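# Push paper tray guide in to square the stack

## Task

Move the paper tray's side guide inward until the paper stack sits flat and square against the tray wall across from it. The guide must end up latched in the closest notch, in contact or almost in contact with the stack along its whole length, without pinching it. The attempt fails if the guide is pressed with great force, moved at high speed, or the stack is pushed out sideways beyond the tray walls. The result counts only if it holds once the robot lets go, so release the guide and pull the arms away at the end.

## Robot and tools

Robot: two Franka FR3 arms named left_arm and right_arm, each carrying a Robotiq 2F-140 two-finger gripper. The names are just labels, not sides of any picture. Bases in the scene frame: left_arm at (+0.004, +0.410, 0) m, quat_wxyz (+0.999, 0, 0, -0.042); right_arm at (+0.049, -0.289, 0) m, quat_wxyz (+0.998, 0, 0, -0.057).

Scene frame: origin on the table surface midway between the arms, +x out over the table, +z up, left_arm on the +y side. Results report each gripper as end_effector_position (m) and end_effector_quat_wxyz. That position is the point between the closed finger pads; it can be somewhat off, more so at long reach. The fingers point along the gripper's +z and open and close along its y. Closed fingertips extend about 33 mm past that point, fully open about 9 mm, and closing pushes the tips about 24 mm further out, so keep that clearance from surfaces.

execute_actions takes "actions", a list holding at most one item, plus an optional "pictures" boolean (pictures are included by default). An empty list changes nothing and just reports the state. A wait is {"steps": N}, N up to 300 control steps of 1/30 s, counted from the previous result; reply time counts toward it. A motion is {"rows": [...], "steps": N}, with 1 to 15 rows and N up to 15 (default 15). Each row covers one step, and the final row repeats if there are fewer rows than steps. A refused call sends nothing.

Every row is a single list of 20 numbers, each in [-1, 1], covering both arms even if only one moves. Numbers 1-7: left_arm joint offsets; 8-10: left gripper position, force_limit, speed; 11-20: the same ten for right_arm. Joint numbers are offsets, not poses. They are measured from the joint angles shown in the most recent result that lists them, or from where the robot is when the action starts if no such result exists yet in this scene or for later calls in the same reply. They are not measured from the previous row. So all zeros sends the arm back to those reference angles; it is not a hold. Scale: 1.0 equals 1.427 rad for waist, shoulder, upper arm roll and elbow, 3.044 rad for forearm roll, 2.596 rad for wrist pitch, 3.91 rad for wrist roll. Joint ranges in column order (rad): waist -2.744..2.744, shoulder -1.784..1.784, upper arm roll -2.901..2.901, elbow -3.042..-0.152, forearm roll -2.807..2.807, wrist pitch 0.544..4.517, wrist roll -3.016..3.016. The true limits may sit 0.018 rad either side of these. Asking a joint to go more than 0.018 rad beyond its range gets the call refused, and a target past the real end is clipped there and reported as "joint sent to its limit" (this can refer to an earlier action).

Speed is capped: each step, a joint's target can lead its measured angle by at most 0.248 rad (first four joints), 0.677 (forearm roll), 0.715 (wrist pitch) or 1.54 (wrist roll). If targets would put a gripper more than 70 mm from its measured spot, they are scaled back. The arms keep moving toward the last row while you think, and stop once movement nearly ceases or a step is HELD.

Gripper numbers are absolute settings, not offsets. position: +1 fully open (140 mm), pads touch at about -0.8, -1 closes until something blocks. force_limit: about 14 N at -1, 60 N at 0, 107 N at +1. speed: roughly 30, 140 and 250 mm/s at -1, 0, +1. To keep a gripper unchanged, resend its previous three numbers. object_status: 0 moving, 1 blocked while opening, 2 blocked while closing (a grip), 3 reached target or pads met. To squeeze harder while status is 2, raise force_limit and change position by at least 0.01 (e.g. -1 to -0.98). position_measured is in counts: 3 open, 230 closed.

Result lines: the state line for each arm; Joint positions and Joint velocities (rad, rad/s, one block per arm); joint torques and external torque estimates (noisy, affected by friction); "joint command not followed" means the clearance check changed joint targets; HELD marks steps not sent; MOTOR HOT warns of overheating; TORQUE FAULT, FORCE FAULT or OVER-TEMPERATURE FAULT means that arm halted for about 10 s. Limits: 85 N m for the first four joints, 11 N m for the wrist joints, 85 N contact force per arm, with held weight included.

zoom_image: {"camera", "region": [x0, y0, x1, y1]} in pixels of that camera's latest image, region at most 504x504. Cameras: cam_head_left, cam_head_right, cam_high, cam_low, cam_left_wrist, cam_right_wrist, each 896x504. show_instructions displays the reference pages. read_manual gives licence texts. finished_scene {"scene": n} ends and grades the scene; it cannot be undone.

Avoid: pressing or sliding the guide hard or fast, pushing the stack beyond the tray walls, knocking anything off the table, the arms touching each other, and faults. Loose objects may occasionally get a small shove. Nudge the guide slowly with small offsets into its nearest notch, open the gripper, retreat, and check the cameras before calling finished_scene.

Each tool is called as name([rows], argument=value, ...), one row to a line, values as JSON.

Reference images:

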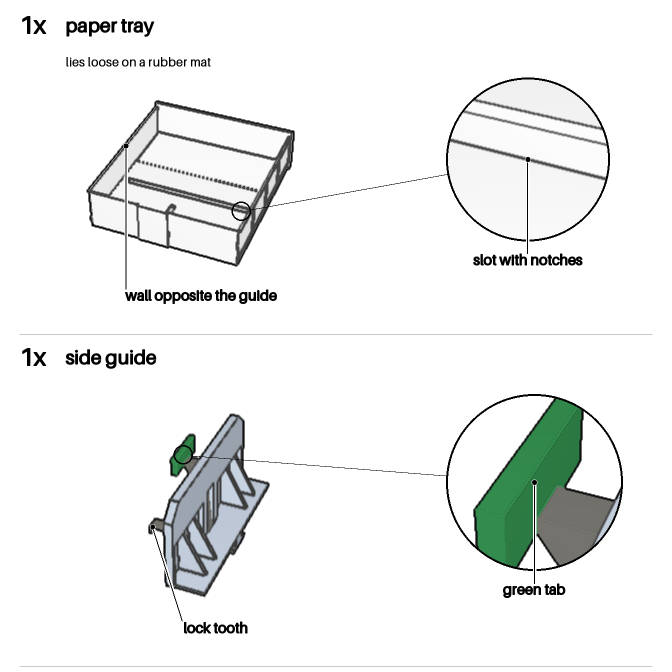

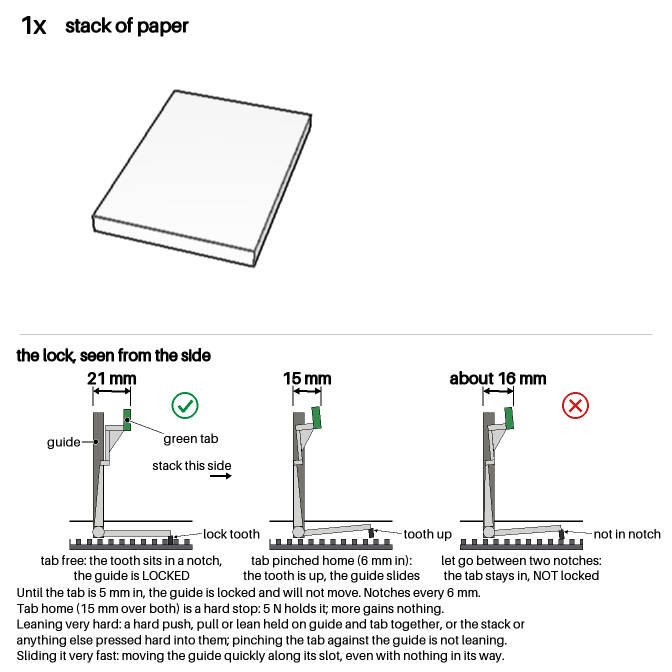

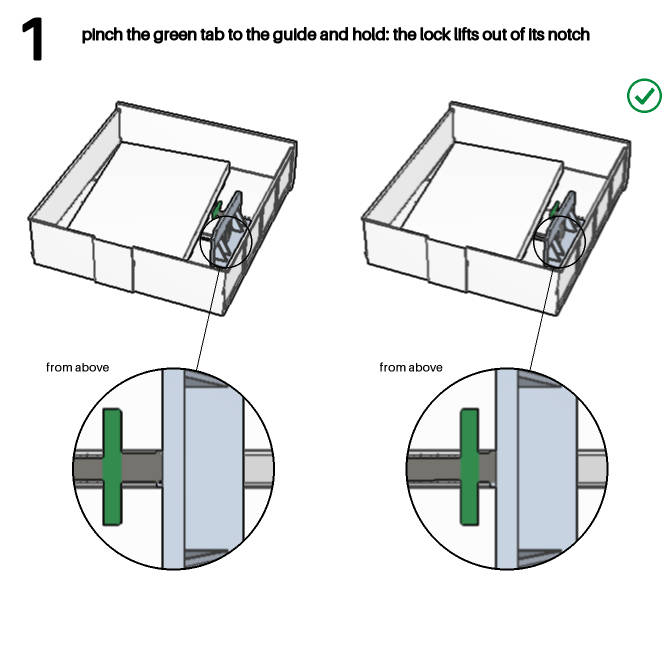

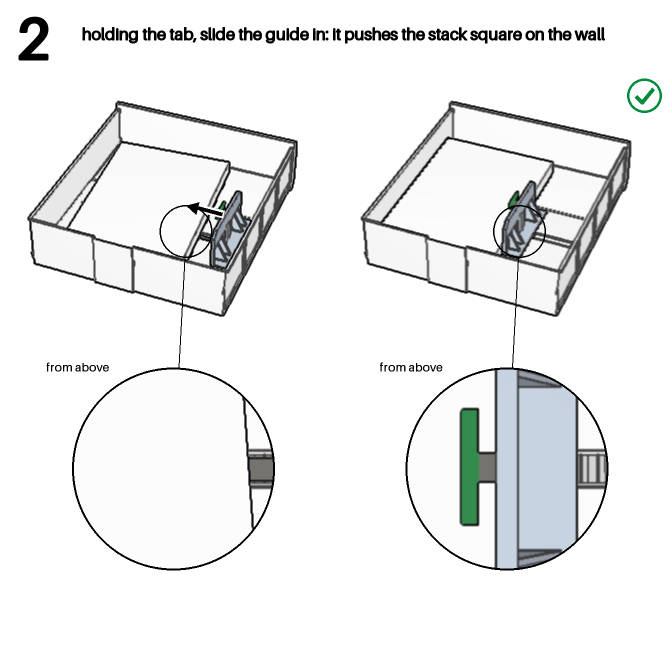

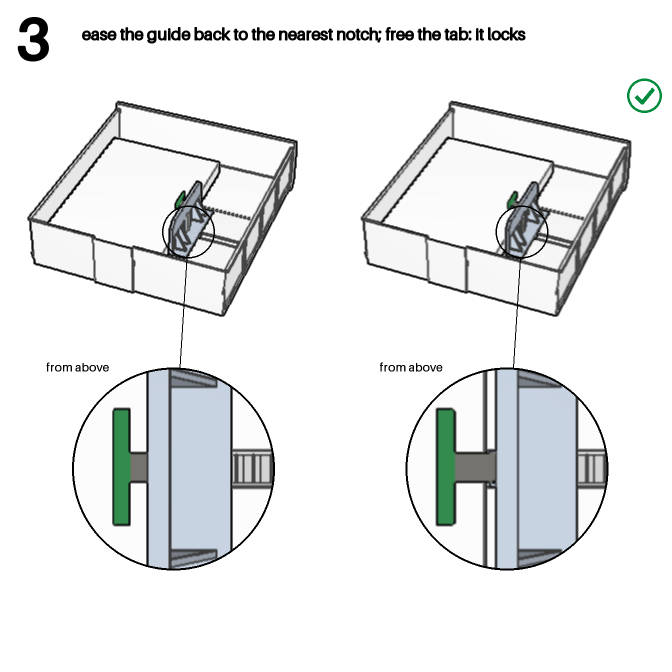

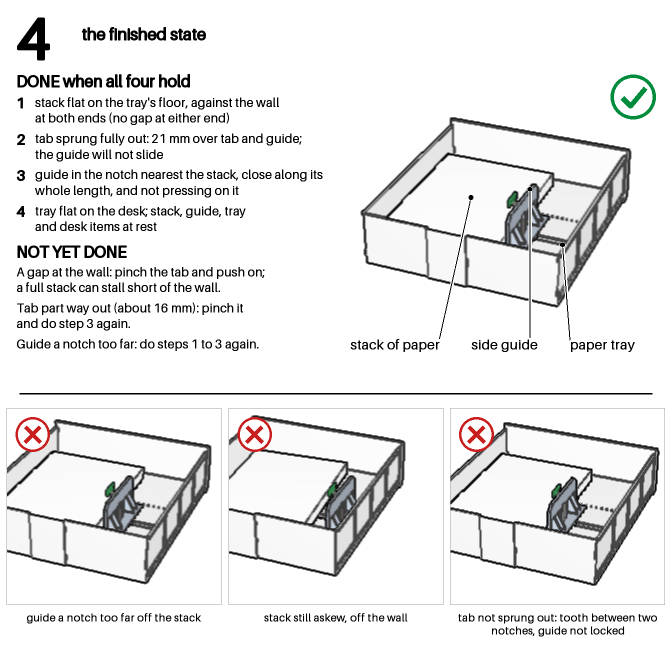

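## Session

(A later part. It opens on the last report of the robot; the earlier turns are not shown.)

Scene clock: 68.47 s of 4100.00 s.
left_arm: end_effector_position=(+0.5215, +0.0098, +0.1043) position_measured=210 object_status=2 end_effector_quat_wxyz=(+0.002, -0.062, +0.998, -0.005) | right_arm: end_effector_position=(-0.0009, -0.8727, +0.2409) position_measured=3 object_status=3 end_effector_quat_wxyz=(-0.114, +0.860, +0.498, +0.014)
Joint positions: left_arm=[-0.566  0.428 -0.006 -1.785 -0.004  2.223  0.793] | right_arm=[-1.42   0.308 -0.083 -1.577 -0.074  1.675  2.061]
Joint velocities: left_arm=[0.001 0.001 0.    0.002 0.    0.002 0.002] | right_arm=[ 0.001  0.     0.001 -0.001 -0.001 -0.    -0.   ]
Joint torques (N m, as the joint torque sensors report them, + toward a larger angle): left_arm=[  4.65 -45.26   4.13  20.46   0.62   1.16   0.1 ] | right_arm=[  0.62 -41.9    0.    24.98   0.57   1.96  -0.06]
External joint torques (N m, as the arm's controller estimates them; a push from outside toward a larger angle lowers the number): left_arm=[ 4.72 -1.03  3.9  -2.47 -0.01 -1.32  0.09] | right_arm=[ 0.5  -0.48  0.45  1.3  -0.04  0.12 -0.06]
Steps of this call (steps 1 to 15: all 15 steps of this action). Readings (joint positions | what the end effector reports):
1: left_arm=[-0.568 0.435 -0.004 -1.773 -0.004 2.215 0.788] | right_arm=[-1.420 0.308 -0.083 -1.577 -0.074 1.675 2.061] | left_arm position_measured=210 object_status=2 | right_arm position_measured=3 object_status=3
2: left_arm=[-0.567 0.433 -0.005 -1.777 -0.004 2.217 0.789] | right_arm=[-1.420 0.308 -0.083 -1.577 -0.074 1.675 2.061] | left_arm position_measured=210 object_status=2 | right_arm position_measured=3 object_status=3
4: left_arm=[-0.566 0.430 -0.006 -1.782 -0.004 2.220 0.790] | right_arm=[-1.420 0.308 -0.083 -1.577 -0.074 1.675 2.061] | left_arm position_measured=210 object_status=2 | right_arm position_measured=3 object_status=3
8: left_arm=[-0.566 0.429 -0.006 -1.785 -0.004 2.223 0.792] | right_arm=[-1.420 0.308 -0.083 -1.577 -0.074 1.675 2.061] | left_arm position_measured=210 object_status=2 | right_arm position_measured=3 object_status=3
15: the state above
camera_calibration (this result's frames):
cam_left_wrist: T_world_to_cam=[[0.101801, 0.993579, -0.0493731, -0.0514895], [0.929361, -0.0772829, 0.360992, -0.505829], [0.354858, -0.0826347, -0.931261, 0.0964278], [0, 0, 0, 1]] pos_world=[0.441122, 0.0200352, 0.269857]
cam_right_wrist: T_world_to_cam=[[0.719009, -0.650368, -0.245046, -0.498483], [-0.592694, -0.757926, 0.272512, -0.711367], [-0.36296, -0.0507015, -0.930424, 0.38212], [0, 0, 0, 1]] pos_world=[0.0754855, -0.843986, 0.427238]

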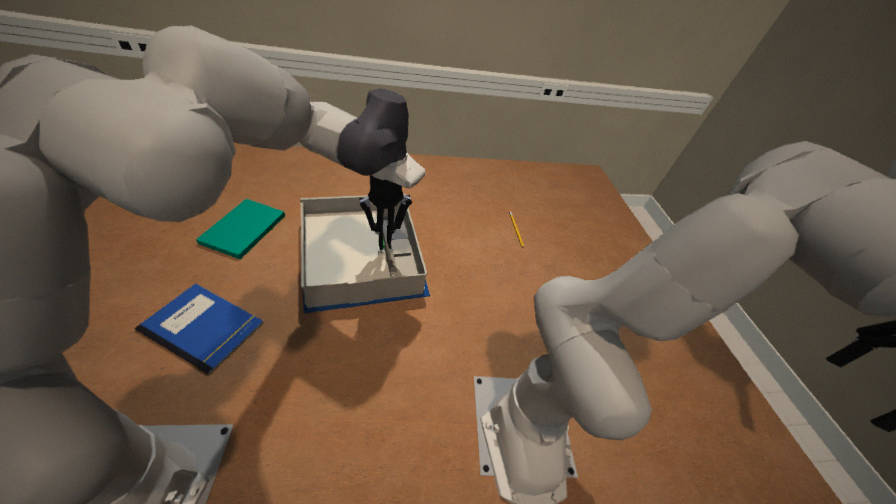

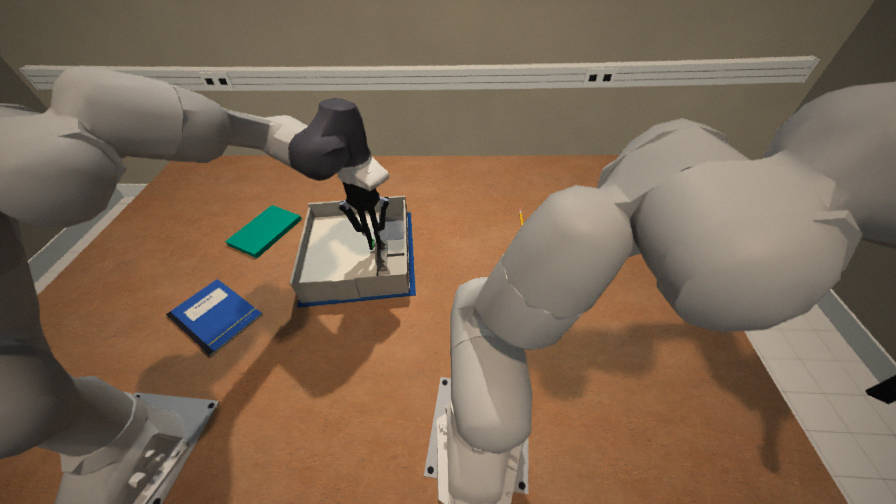

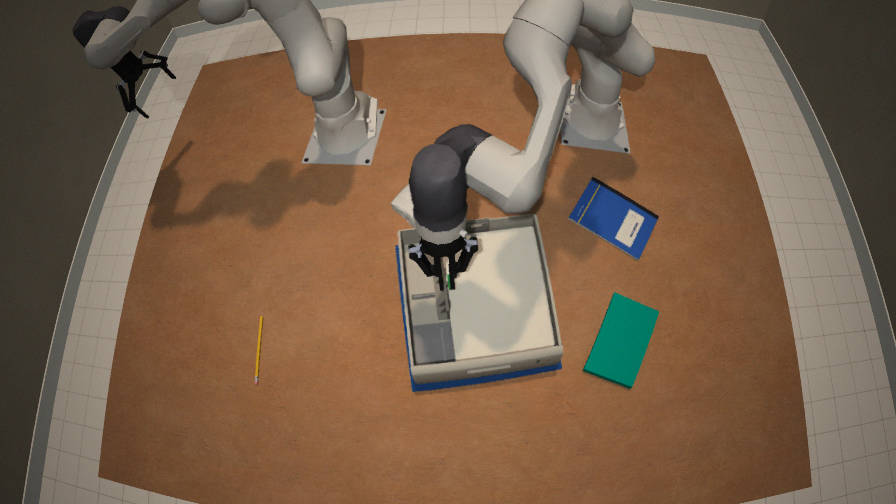

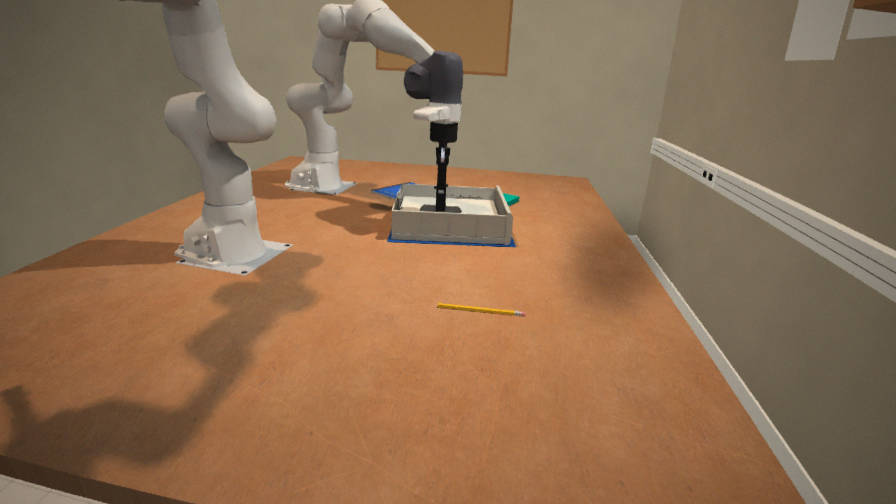

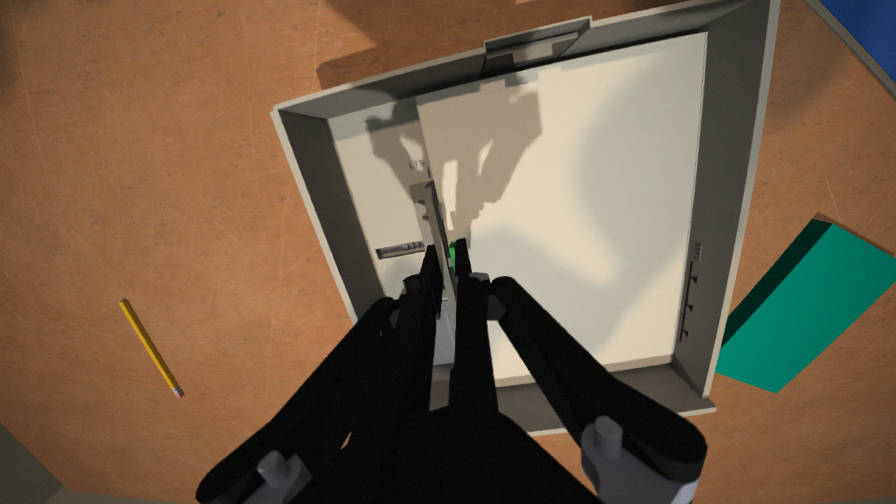

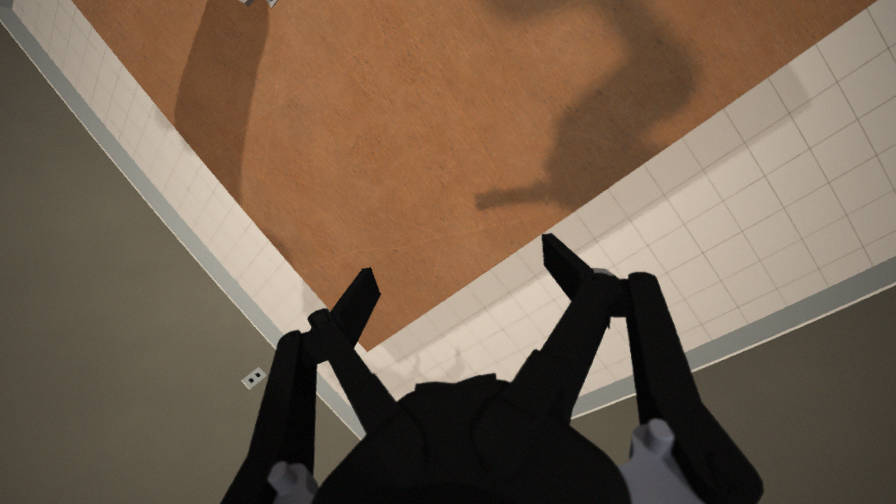

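The tray is sliding now, so the stack is at the wall. Relax and release to check.

execute_actions([
  {"rows":[[-0.001,0,0,0,0,0.001,0,-0.4,-0.6,-1,0,0,0,0,0,0,0,1,0,0]]},
], pictures=false)

execute_actions([
  {"steps":15},
])

zoom_image(camera="cam_left_wrist", region=[370,170,530,330])

zoom_image(camera="cam_high", region=[420,200,590,370])

Scene clock: 73.83 s of 4100.00 s.
left_arm: end_effector_position=(+0.5215, +0.0096, +0.1042) position_measured=187 object_status=0 end_effector_quat_wxyz=(+0.002, -0.062, +0.998, -0.006) | right_arm: end_effector_position=(-0.0009, -0.8727, +0.2409) position_measured=3 object_status=3 end_effector_quat_wxyz=(-0.114, +0.860, +0.498, +0.014)
Joint positions: left_arm=[-0.566  0.429 -0.006 -1.786 -0.004  2.224  0.793] | right_arm=[-1.42   0.308 -0.083 -1.577 -0.074  1.675  2.061]
Joint velocities: left_arm=[ 0.    -0.001 -0.001 -0.    -0.    -0.001  0.   ] | right_arm=[ 0.     0.001 -0.001  0.001  0.002 -0.001  0.   ]
Joint torques (N m, as the joint torque sensors report them, + toward a larger angle): left_arm=[ -0.56 -43.91   1.6   23.29   0.61   2.96   0.  ] | right_arm=[  0.55 -41.97  -0.01  23.94   0.57   1.99  -0.09]
External joint torques (N m, as the arm's controller estimates them; a push from outside toward a larger angle lowers the number): left_arm=[-0.48  0.36  1.38  0.41 -0.02  0.49  0.  ] | right_arm=[ 0.61 -0.48  0.58  0.23 -0.03  0.15 -0.08]
Steps of this call (steps 1 to 15: the robot went on to your last target; steps 16 to 90: nothing new was sent; then 1.87 s passed at rest; steps 91 to 105: all 15 steps of this action). Readings (joint positions | what the end effector reports):
91: left_arm=[-0.566 0.428 -0.006 -1.786 -0.004 2.224 0.793] | right_arm=[-1.420 0.308 -0.083 -1.577 -0.074 1.675 2.061] | left_arm position_measured=210 object_status=0 | right_arm position_measured=3 object_status=3
92: left_arm=[-0.566 0.428 -0.006 -1.786 -0.004 2.224 0.793] | right_arm=[-1.420 0.308 -0.083 -1.577 -0.074 1.675 2.061] | left_arm position_measured=210 object_status=0 | right_arm position_measured=3 object_status=3
94: left_arm=[-0.566 0.429 -0.006 -1.786 -0.004 2.224 0.793] | right_arm=[-1.420 0.308 -0.083 -1.577 -0.074 1.675 2.061] | left_arm position_measured=205 object_status=0 | right_arm position_measured=3 object_status=3
98: left_arm=[-0.566 0.429 -0.006 -1.786 -0.004 2.224 0.793] | right_arm=[-1.420 0.308 -0.083 -1.577 -0.074 1.675 2.061] | left_arm position_measured=199 object_status=0 | right_arm position_measured=3 object_status=3
105: the state above

Scene clock: 74.33 s of 4100.00 s.
left_arm: end_effector_position=(+0.5215, +0.0096, +0.1042) position_measured=179 object_status=3 end_effector_quat_wxyz=(+0.002, -0.062, +0.998, -0.006) | right_arm: end_effector_position=(-0.0009, -0.8727, +0.2409) position_measured=3 object_status=3 end_effector_quat_wxyz=(-0.114, +0.860, +0.498, +0.014)
Joint positions: left_arm=[-0.566  0.429 -0.006 -1.786 -0.004  2.224  0.793] | right_arm=[-1.42   0.308 -0.083 -1.577 -0.074  1.675  2.061]
Joint velocities: left_arm=[-0.    -0.001  0.001  0.001  0.001 -0.    -0.   ] | right_arm=[-0.001 -0.    -0.001 -0.001  0.    -0.    -0.001]
Joint torques (N m, as the joint torque sensors report them, + toward a larger angle): left_arm=[ -0.53 -43.96   1.59  23.22   0.62   2.89  -0.03] | right_arm=[  0.79 -42.24  -0.39  25.22   0.54   1.93  -0.1 ]
External joint torques (N m, as the arm's controller estimates them; a push from outside toward a larger angle lowers the number): left_arm=[-0.64  0.36  1.21  0.3  -0.01  0.41 -0.03] | right_arm=[ 0.9  -0.73  0.25  1.52 -0.05  0.09 -0.09]
Steps of this call (steps 1 to 15: the robot went on to your last target). Readings (joint positions | what the end effector reports):
1: left_arm=[-0.566 0.429 -0.006 -1.786 -0.004 2.224 0.793] | right_arm=[-1.420 0.308 -0.083 -1.577 -0.074 1.675 2.061] | left_arm position_measured=186 object_status=0 | right_arm position_measured=3 object_status=3
2: left_arm=[-0.566 0.429 -0.006 -1.786 -0.004 2.224 0.793] | right_arm=[-1.420 0.308 -0.083 -1.577 -0.074 1.675 2.061] | left_arm position_measured=184 object_status=0 | right_arm position_measured=3 object_status=3
4: left_arm=[-0.566 0.429 -0.006 -1.786 -0.004 2.224 0.793] | right_arm=[-1.420 0.308 -0.083 -1.577 -0.074 1.675 2.061] | left_arm position_measured=181 object_status=0 | right_arm position_measured=3 object_status=3
8: left_arm=[-0.566 0.429 -0.006 -1.786 -0.004 2.224 0.793] | right_arm=[-1.420 0.308 -0.083 -1.577 -0.074 1.675 2.061] | left_arm position_measured=179 object_status=0 | right_arm position_measured=3 object_status=3
15: the state above
All arms were judged still, so your last target was given up. Only a new action makes them travel on or press farther. Fingers that are still opening or closing keep moving.
camera_calibration (this result's frames):
cam_left_wrist: T_world_to_cam=[[0.102226, 0.99352, -0.0496855, -0.051551], [0.929193, -0.0775349, 0.361369, -0.505797], [0.355175, -0.0831086, -0.931098, 0.096113], [0, 0, 0, 1]] pos_world=[0.441116, 0.0199878, 0.269709]
cam_right_wrist: T_world_to_cam=[[0.719009, -0.650368, -0.245046, -0.498483], [-0.592694, -0.757926, 0.272512, -0.711367], [-0.36296, -0.0507015, -0.930424, 0.38212], [0, 0, 0, 1]] pos_world=[0.0754855, -0.843986, 0.427238]

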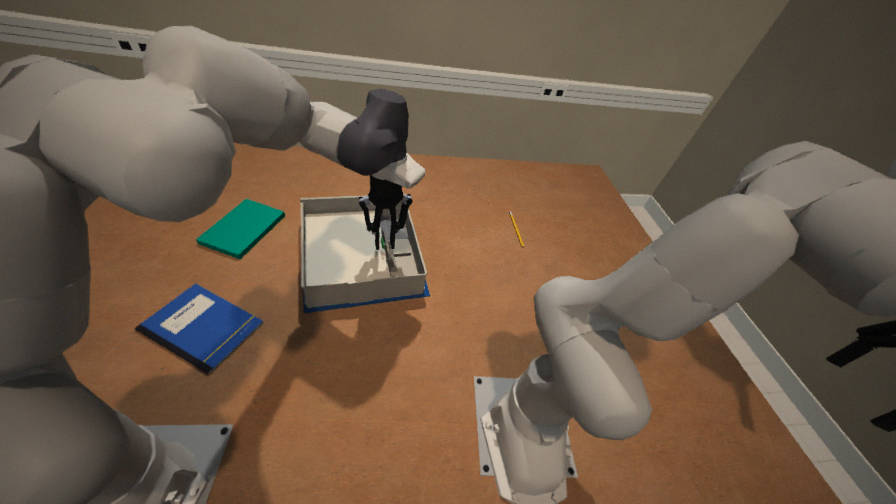

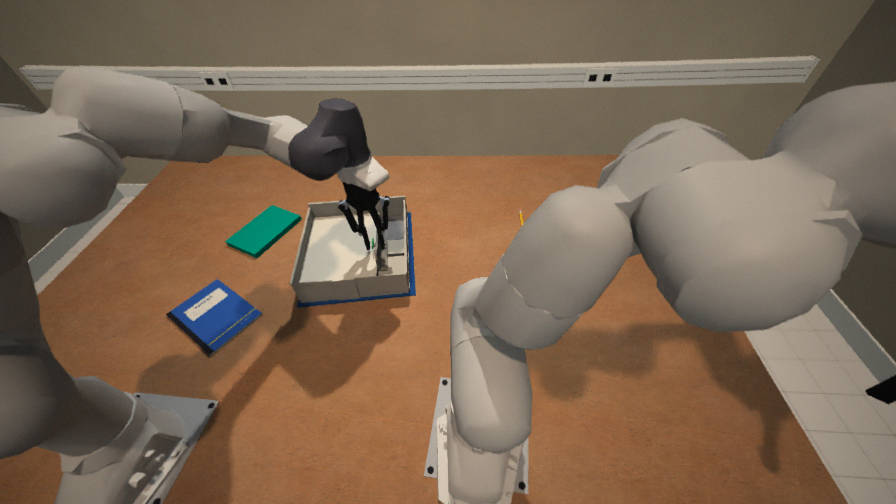

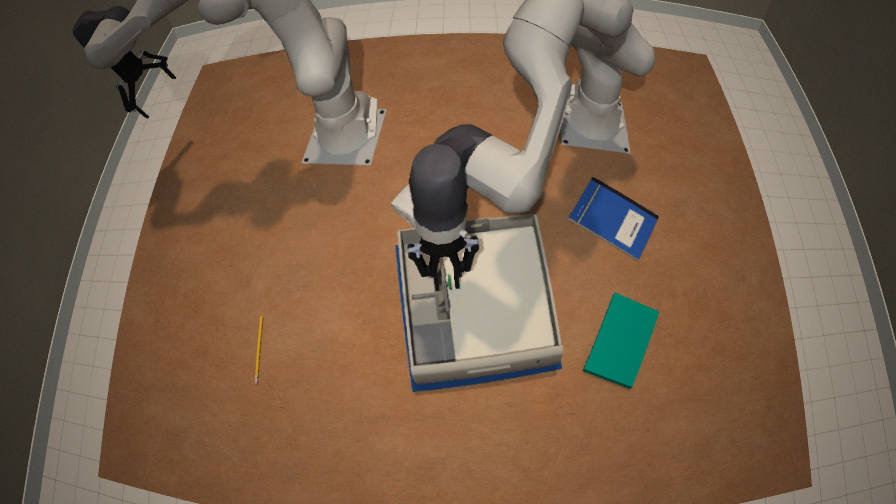

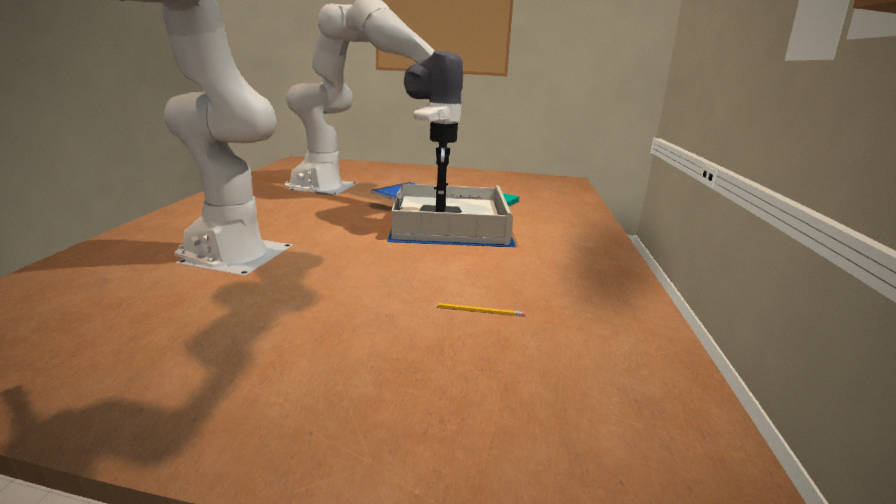

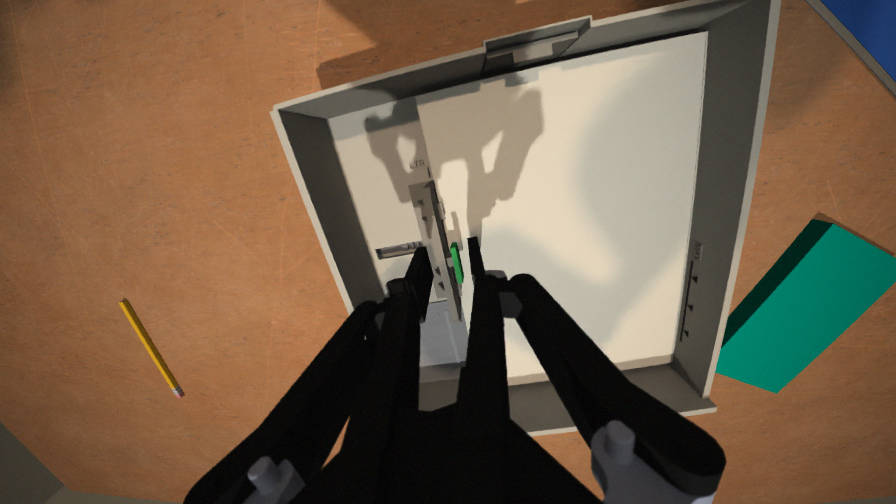

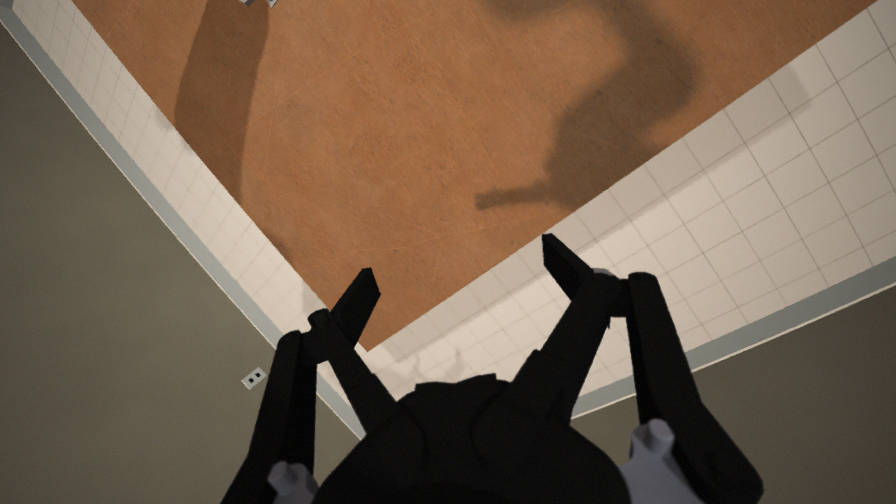

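Region (370, 170, 530, 330) of cam_left_wrist's 896x504 image, scaled by 3.150, with more detail than that image has.

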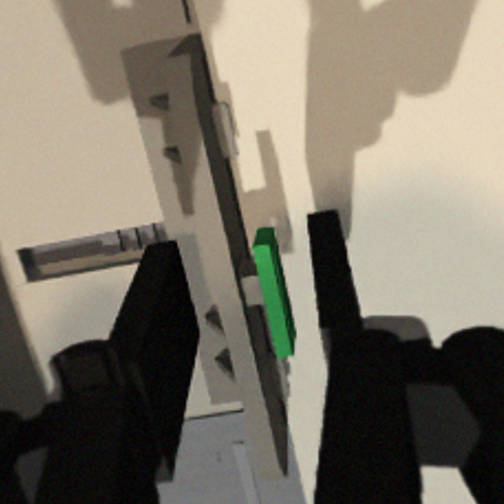

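Region (420, 200, 590, 370) of cam_high's 896x504 image, scaled by 2.965, with more detail than that image has.

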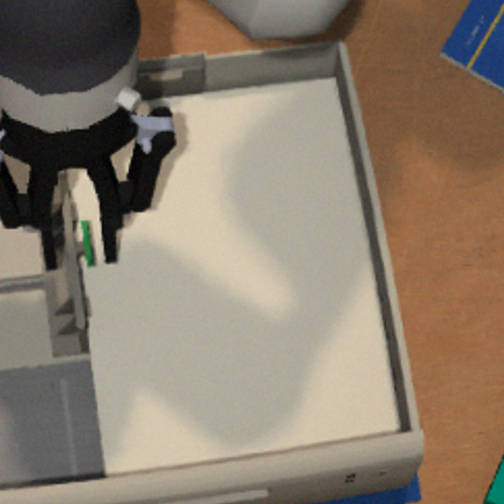

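execute_actions([
  {"rows":[[0,0,0,0,0,0,0,-1,-0.6,-0.7,0,0,0,0,0,0,0,1,0,0]]},
], pictures=false)

execute_actions([
  {"rows":[[-0.0055,0.0075,0,0.0125,0,-0.003,-0.001,-1,-0.6,-0.7,0,0,0,0,0,0,0,1,0,0]]},
], pictures=false)

execute_actions([
  {"rows":[[0,0,0,0,0,0,0,-0.5,-0.6,-1,0,0,0,0,0,0,0,1,0,0]]},
])

zoom_image(camera="cam_left_wrist", region=[370,170,530,330])

Scene clock: 79.10 s of 4100.00 s.
left_arm: end_effector_position=(+0.5216, +0.0096, +0.1043) position_measured=210 object_status=0 end_effector_quat_wxyz=(+0.002, -0.062, +0.998, -0.006) | right_arm: end_effector_position=(-0.0009, -0.8727, +0.2409) position_measured=3 object_status=3 end_effector_quat_wxyz=(-0.114, +0.860, +0.498, +0.014)
Joint positions: left_arm=[-0.566  0.428 -0.006 -1.786 -0.004  2.224  0.793] | right_arm=[-1.42   0.308 -0.083 -1.577 -0.074  1.675  2.061]
Joint velocities: left_arm=[-0.001 -0.001 -0.001 -0.001  0.    -0.001  0.   ] | right_arm=[ 0.001  0.002 -0.001  0.     0.     0.    -0.001]
Joint torques (N m, as the joint torque sensors report them, + toward a larger angle): left_arm=[  0.27 -43.75   1.59  22.98   0.6    2.67   0.  ] | right_arm=[  0.3  -41.99   0.04  25.08   0.55   1.98  -0.08]
External joint torques (N m, as the arm's controller estimates them; a push from outside toward a larger angle lowers the number): left_arm=[ 0.5   0.66  1.49  0.03 -0.02  0.19  0.  ] | right_arm=[ 0.2  -0.56  0.5   1.39 -0.06  0.14 -0.07]
Steps of this call (steps 1 to 90: nothing new was sent; then 1.27 s passed at rest; steps 91 to 105: all 15 steps of this action). Readings (joint positions | what the end effector reports):
91: left_arm=[-0.566 0.429 -0.006 -1.786 -0.004 2.224 0.793] | right_arm=[-1.420 0.308 -0.083 -1.577 -0.074 1.675 2.061] | left_arm position_measured=179 object_status=0 | right_arm position_measured=3 object_status=3
92: left_arm=[-0.566 0.429 -0.006 -1.786 -0.004 2.224 0.793] | right_arm=[-1.420 0.308 -0.083 -1.577 -0.074 1.675 2.061] | left_arm position_measured=182 object_status=0 | right_arm position_measured=3 object_status=3
94: left_arm=[-0.566 0.429 -0.006 -1.786 -0.004 2.224 0.793] | right_arm=[-1.420 0.308 -0.083 -1.577 -0.074 1.675 2.061] | left_arm position_measured=188 object_status=0 | right_arm position_measured=3 object_status=3
98: left_arm=[-0.566 0.429 -0.006 -1.786 -0.004 2.224 0.793] | right_arm=[-1.420 0.308 -0.083 -1.577 -0.074 1.675 2.061] | left_arm position_measured=202 object_status=0 | right_arm position_measured=3 object_status=3
105: the state above

Scene clock: 79.60 s of 4100.00 s.
left_arm: end_effector_position=(+0.5222, +0.0048, +0.1044) position_measured=210 object_status=2 end_effector_quat_wxyz=(+0.002, -0.060, +0.998, -0.006) | right_arm: end_effector_position=(-0.0009, -0.8727, +0.2409) position_measured=3 object_status=3 end_effector_quat_wxyz=(-0.114, +0.860, +0.498, +0.014)
Joint positions: left_arm=[-0.571  0.438 -0.006 -1.769 -0.004  2.218  0.791] | right_arm=[-1.42   0.308 -0.083 -1.577 -0.074  1.675  2.061]
Joint velocities: left_arm=[-0.    -0.001  0.001 -0.    -0.    -0.001 -0.003] | right_arm=[ 0.001 -0.    -0.001 -0.     0.001 -0.    -0.001]
Joint torques (N m, as the joint torque sensors report them, + toward a larger angle): left_arm=[ -1.21 -43.93   1.53  24.27   0.61   2.41  -0.08] | right_arm=[  0.18 -41.82   0.02  24.84   0.5    2.    -0.04]
External joint torques (N m, as the arm's controller estimates them; a push from outside toward a larger angle lowers the number): left_arm=[-1.44  0.78  1.04  1.27 -0.02 -0.07 -0.08] | right_arm=[ 0.29 -0.21  0.67  1.08 -0.1   0.15 -0.04]
Steps of this call (steps 1 to 15: all 15 steps of this action). Readings (joint positions | what the end effector reports):
1: left_arm=[-0.566 0.431 -0.006 -1.782 -0.004 2.222 0.793] | right_arm=[-1.420 0.308 -0.083 -1.577 -0.074 1.675 2.061] | left_arm position_measured=210 object_status=2 | right_arm position_measured=3 object_status=3
2: left_arm=[-0.568 0.433 -0.006 -1.778 -0.004 2.221 0.793] | right_arm=[-1.420 0.308 -0.083 -1.577 -0.074 1.675 2.061] | left_arm position_measured=210 object_status=2 | right_arm position_measured=3 object_status=3
4: left_arm=[-0.570 0.436 -0.006 -1.773 -0.004 2.220 0.793] | right_arm=[-1.420 0.308 -0.083 -1.577 -0.074 1.675 2.061] | left_arm position_measured=210 object_status=2 | right_arm position_measured=3 object_status=3
8: left_arm=[-0.571 0.438 -0.006 -1.770 -0.004 2.219 0.792] | right_arm=[-1.420 0.308 -0.083 -1.577 -0.074 1.675 2.061] | left_arm position_measured=210 object_status=2 | right_arm position_measured=3 object_status=3
15: the state above

Scene clock: 80.10 s of 4100.00 s.
left_arm: end_effector_position=(+0.5222, +0.0049, +0.1042) position_measured=192 object_status=0 end_effector_quat_wxyz=(+0.002, -0.060, +0.998, -0.005) | right_arm: end_effector_position=(-0.0009, -0.8727, +0.2409) position_measured=3 object_status=3 end_effector_quat_wxyz=(-0.114, +0.860, +0.498, +0.014)
Joint positions: left_arm=[-0.571  0.439 -0.006 -1.769 -0.004  2.218  0.791] | right_arm=[-1.42   0.308 -0.083 -1.577 -0.074  1.675  2.061]
Joint velocities: left_arm=[ 0.    -0.     0.    -0.001 -0.001  0.001  0.001] | right_arm=[-0.    -0.001 -0.    -0.002  0.    -0.001  0.001]
Joint torques (N m, as the joint torque sensors report them, + toward a larger angle): left_arm=[  0.22 -44.41   1.55  23.07   0.63   2.65   0.02] | right_arm=[  0.54 -41.94  -0.2   24.78   0.52   2.    -0.03]
External joint torques (N m, as the arm's controller estimates them; a push from outside toward a larger angle lowers the number): left_arm=[ 0.26  0.37  1.28  0.03 -0.01  0.16  0.03] | right_arm=[ 0.46 -0.49  0.29  1.12 -0.09  0.17 -0.02]
Steps of this call (steps 1 to 15: all 15 steps of this action). Readings (joint positions | what the end effector reports):
1: left_arm=[-0.571 0.438 -0.006 -1.769 -0.004 2.218 0.791] | right_arm=[-1.420 0.308 -0.083 -1.577 -0.074 1.675 2.061] | left_arm position_measured=210 object_status=0 | right_arm position_measured=3 object_status=3
2: left_arm=[-0.571 0.439 -0.006 -1.769 -0.004 2.218 0.791] | right_arm=[-1.420 0.308 -0.083 -1.577 -0.074 1.675 2.061] | left_arm position_measured=210 object_status=0 | right_arm position_measured=3 object_status=3
4: left_arm=[-0.571 0.439 -0.006 -1.769 -0.004 2.218 0.791] | right_arm=[-1.420 0.308 -0.083 -1.577 -0.074 1.675 2.061] | left_arm position_measured=205 object_status=0 | right_arm position_measured=3 object_status=3
8: left_arm=[-0.571 0.439 -0.006 -1.769 -0.004 2.218 0.791] | right_arm=[-1.420 0.308 -0.083 -1.577 -0.074 1.675 2.061] | left_arm position_measured=199 object_status=0 | right_arm position_measured=3 object_status=3
15: the state above
camera_calibration (this result's frames):
cam_left_wrist: T_world_to_cam=[[0.105101, 0.993226, -0.0495669, -0.0484106], [0.929056, -0.0802887, 0.361122, -0.506688], [0.354696, -0.0840046, -0.9312, 0.0957628], [0, 0, 0, 1]] pos_world=[0.441863, 0.0154459, 0.269751]
cam_right_wrist: T_world_to_cam=[[0.719009, -0.650367, -0.245047, -0.498483], [-0.592693, -0.757926, 0.272512, -0.711367], [-0.36296, -0.0507015, -0.930424, 0.38212], [0, 0, 0, 1]] pos_world=[0.0754855, -0.843986, 0.427238]

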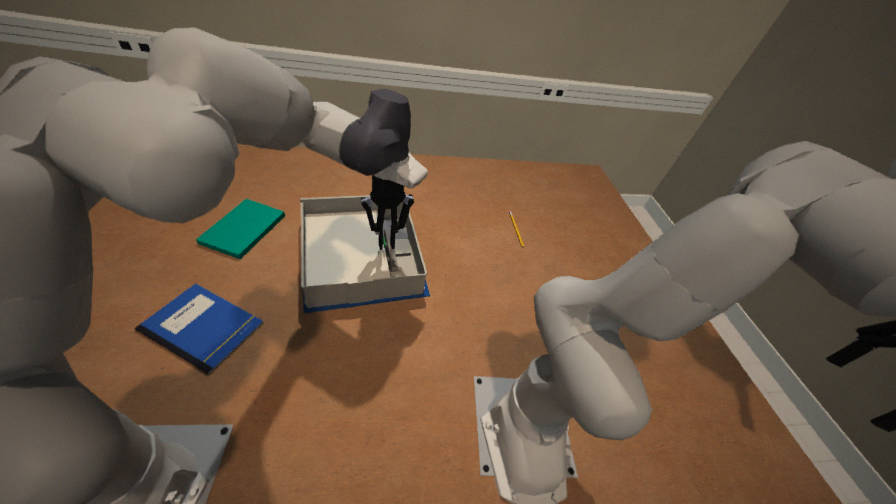

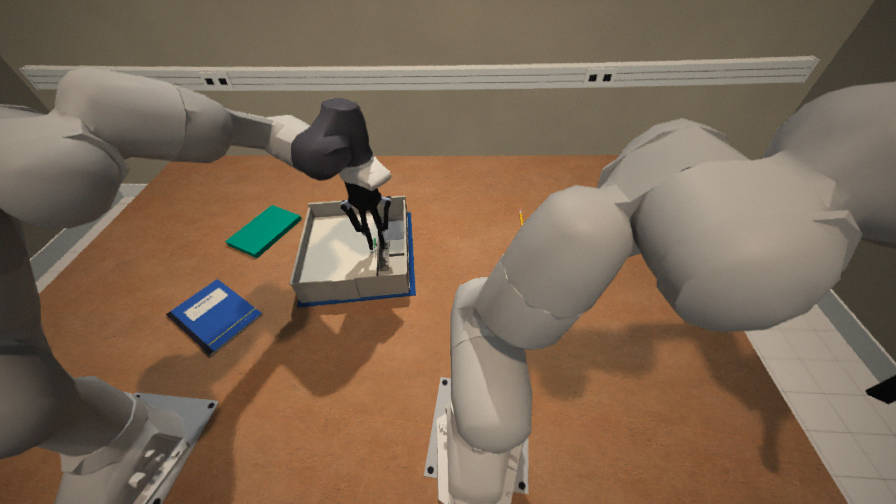

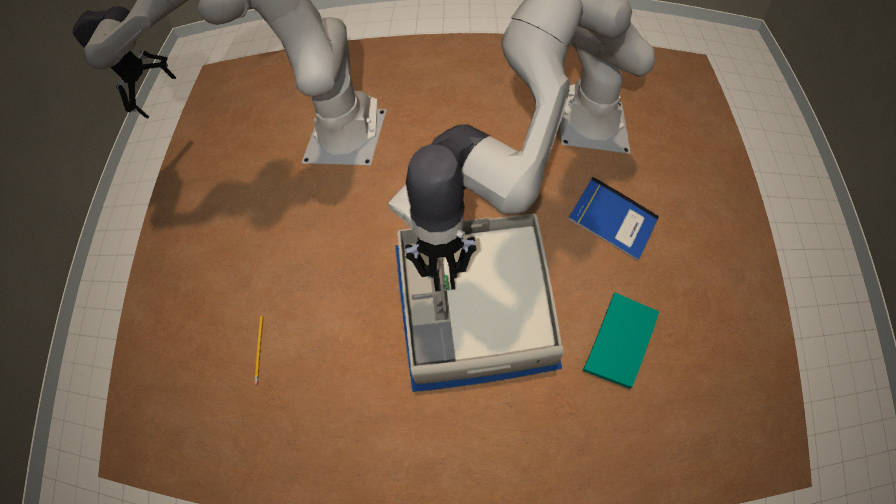

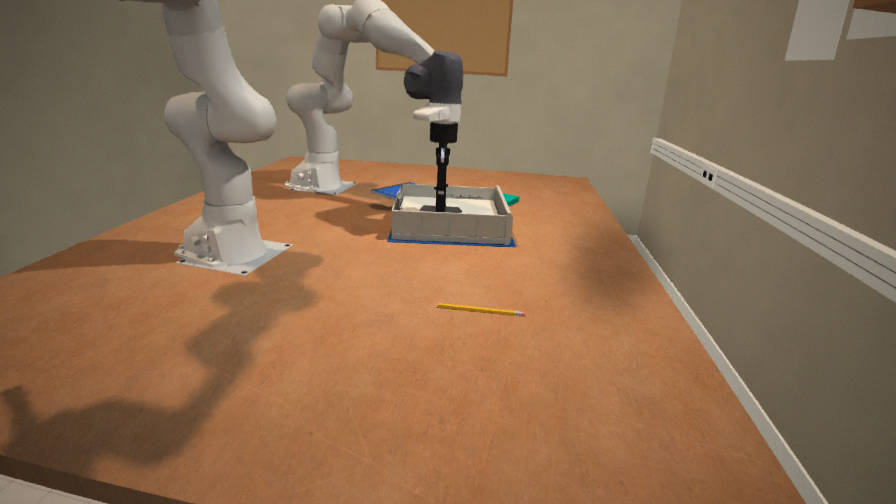

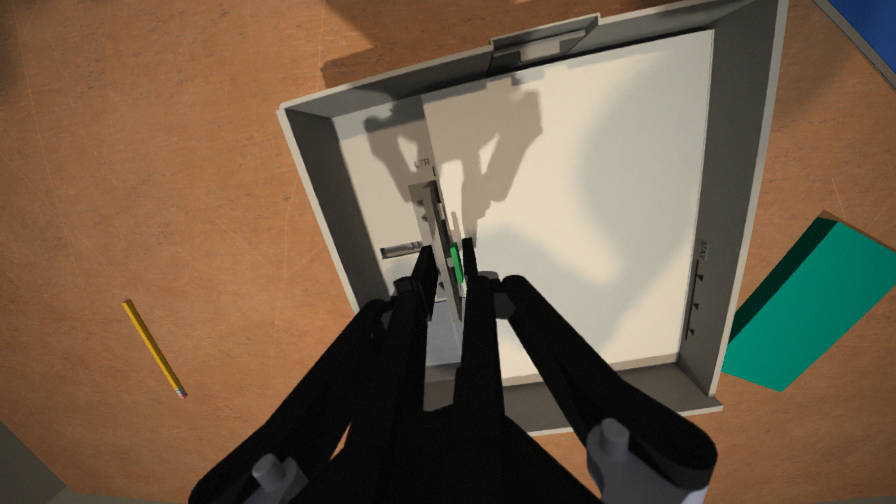

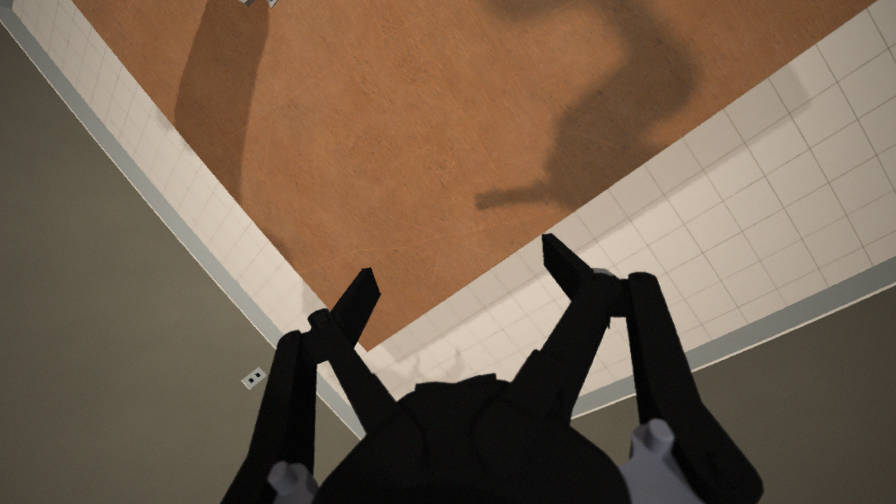

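Region (370, 170, 530, 330) of cam_left_wrist's 896x504 image, scaled by 3.150, with more detail than that image has.

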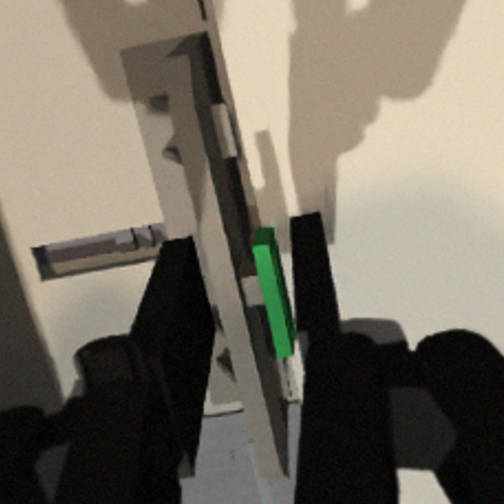

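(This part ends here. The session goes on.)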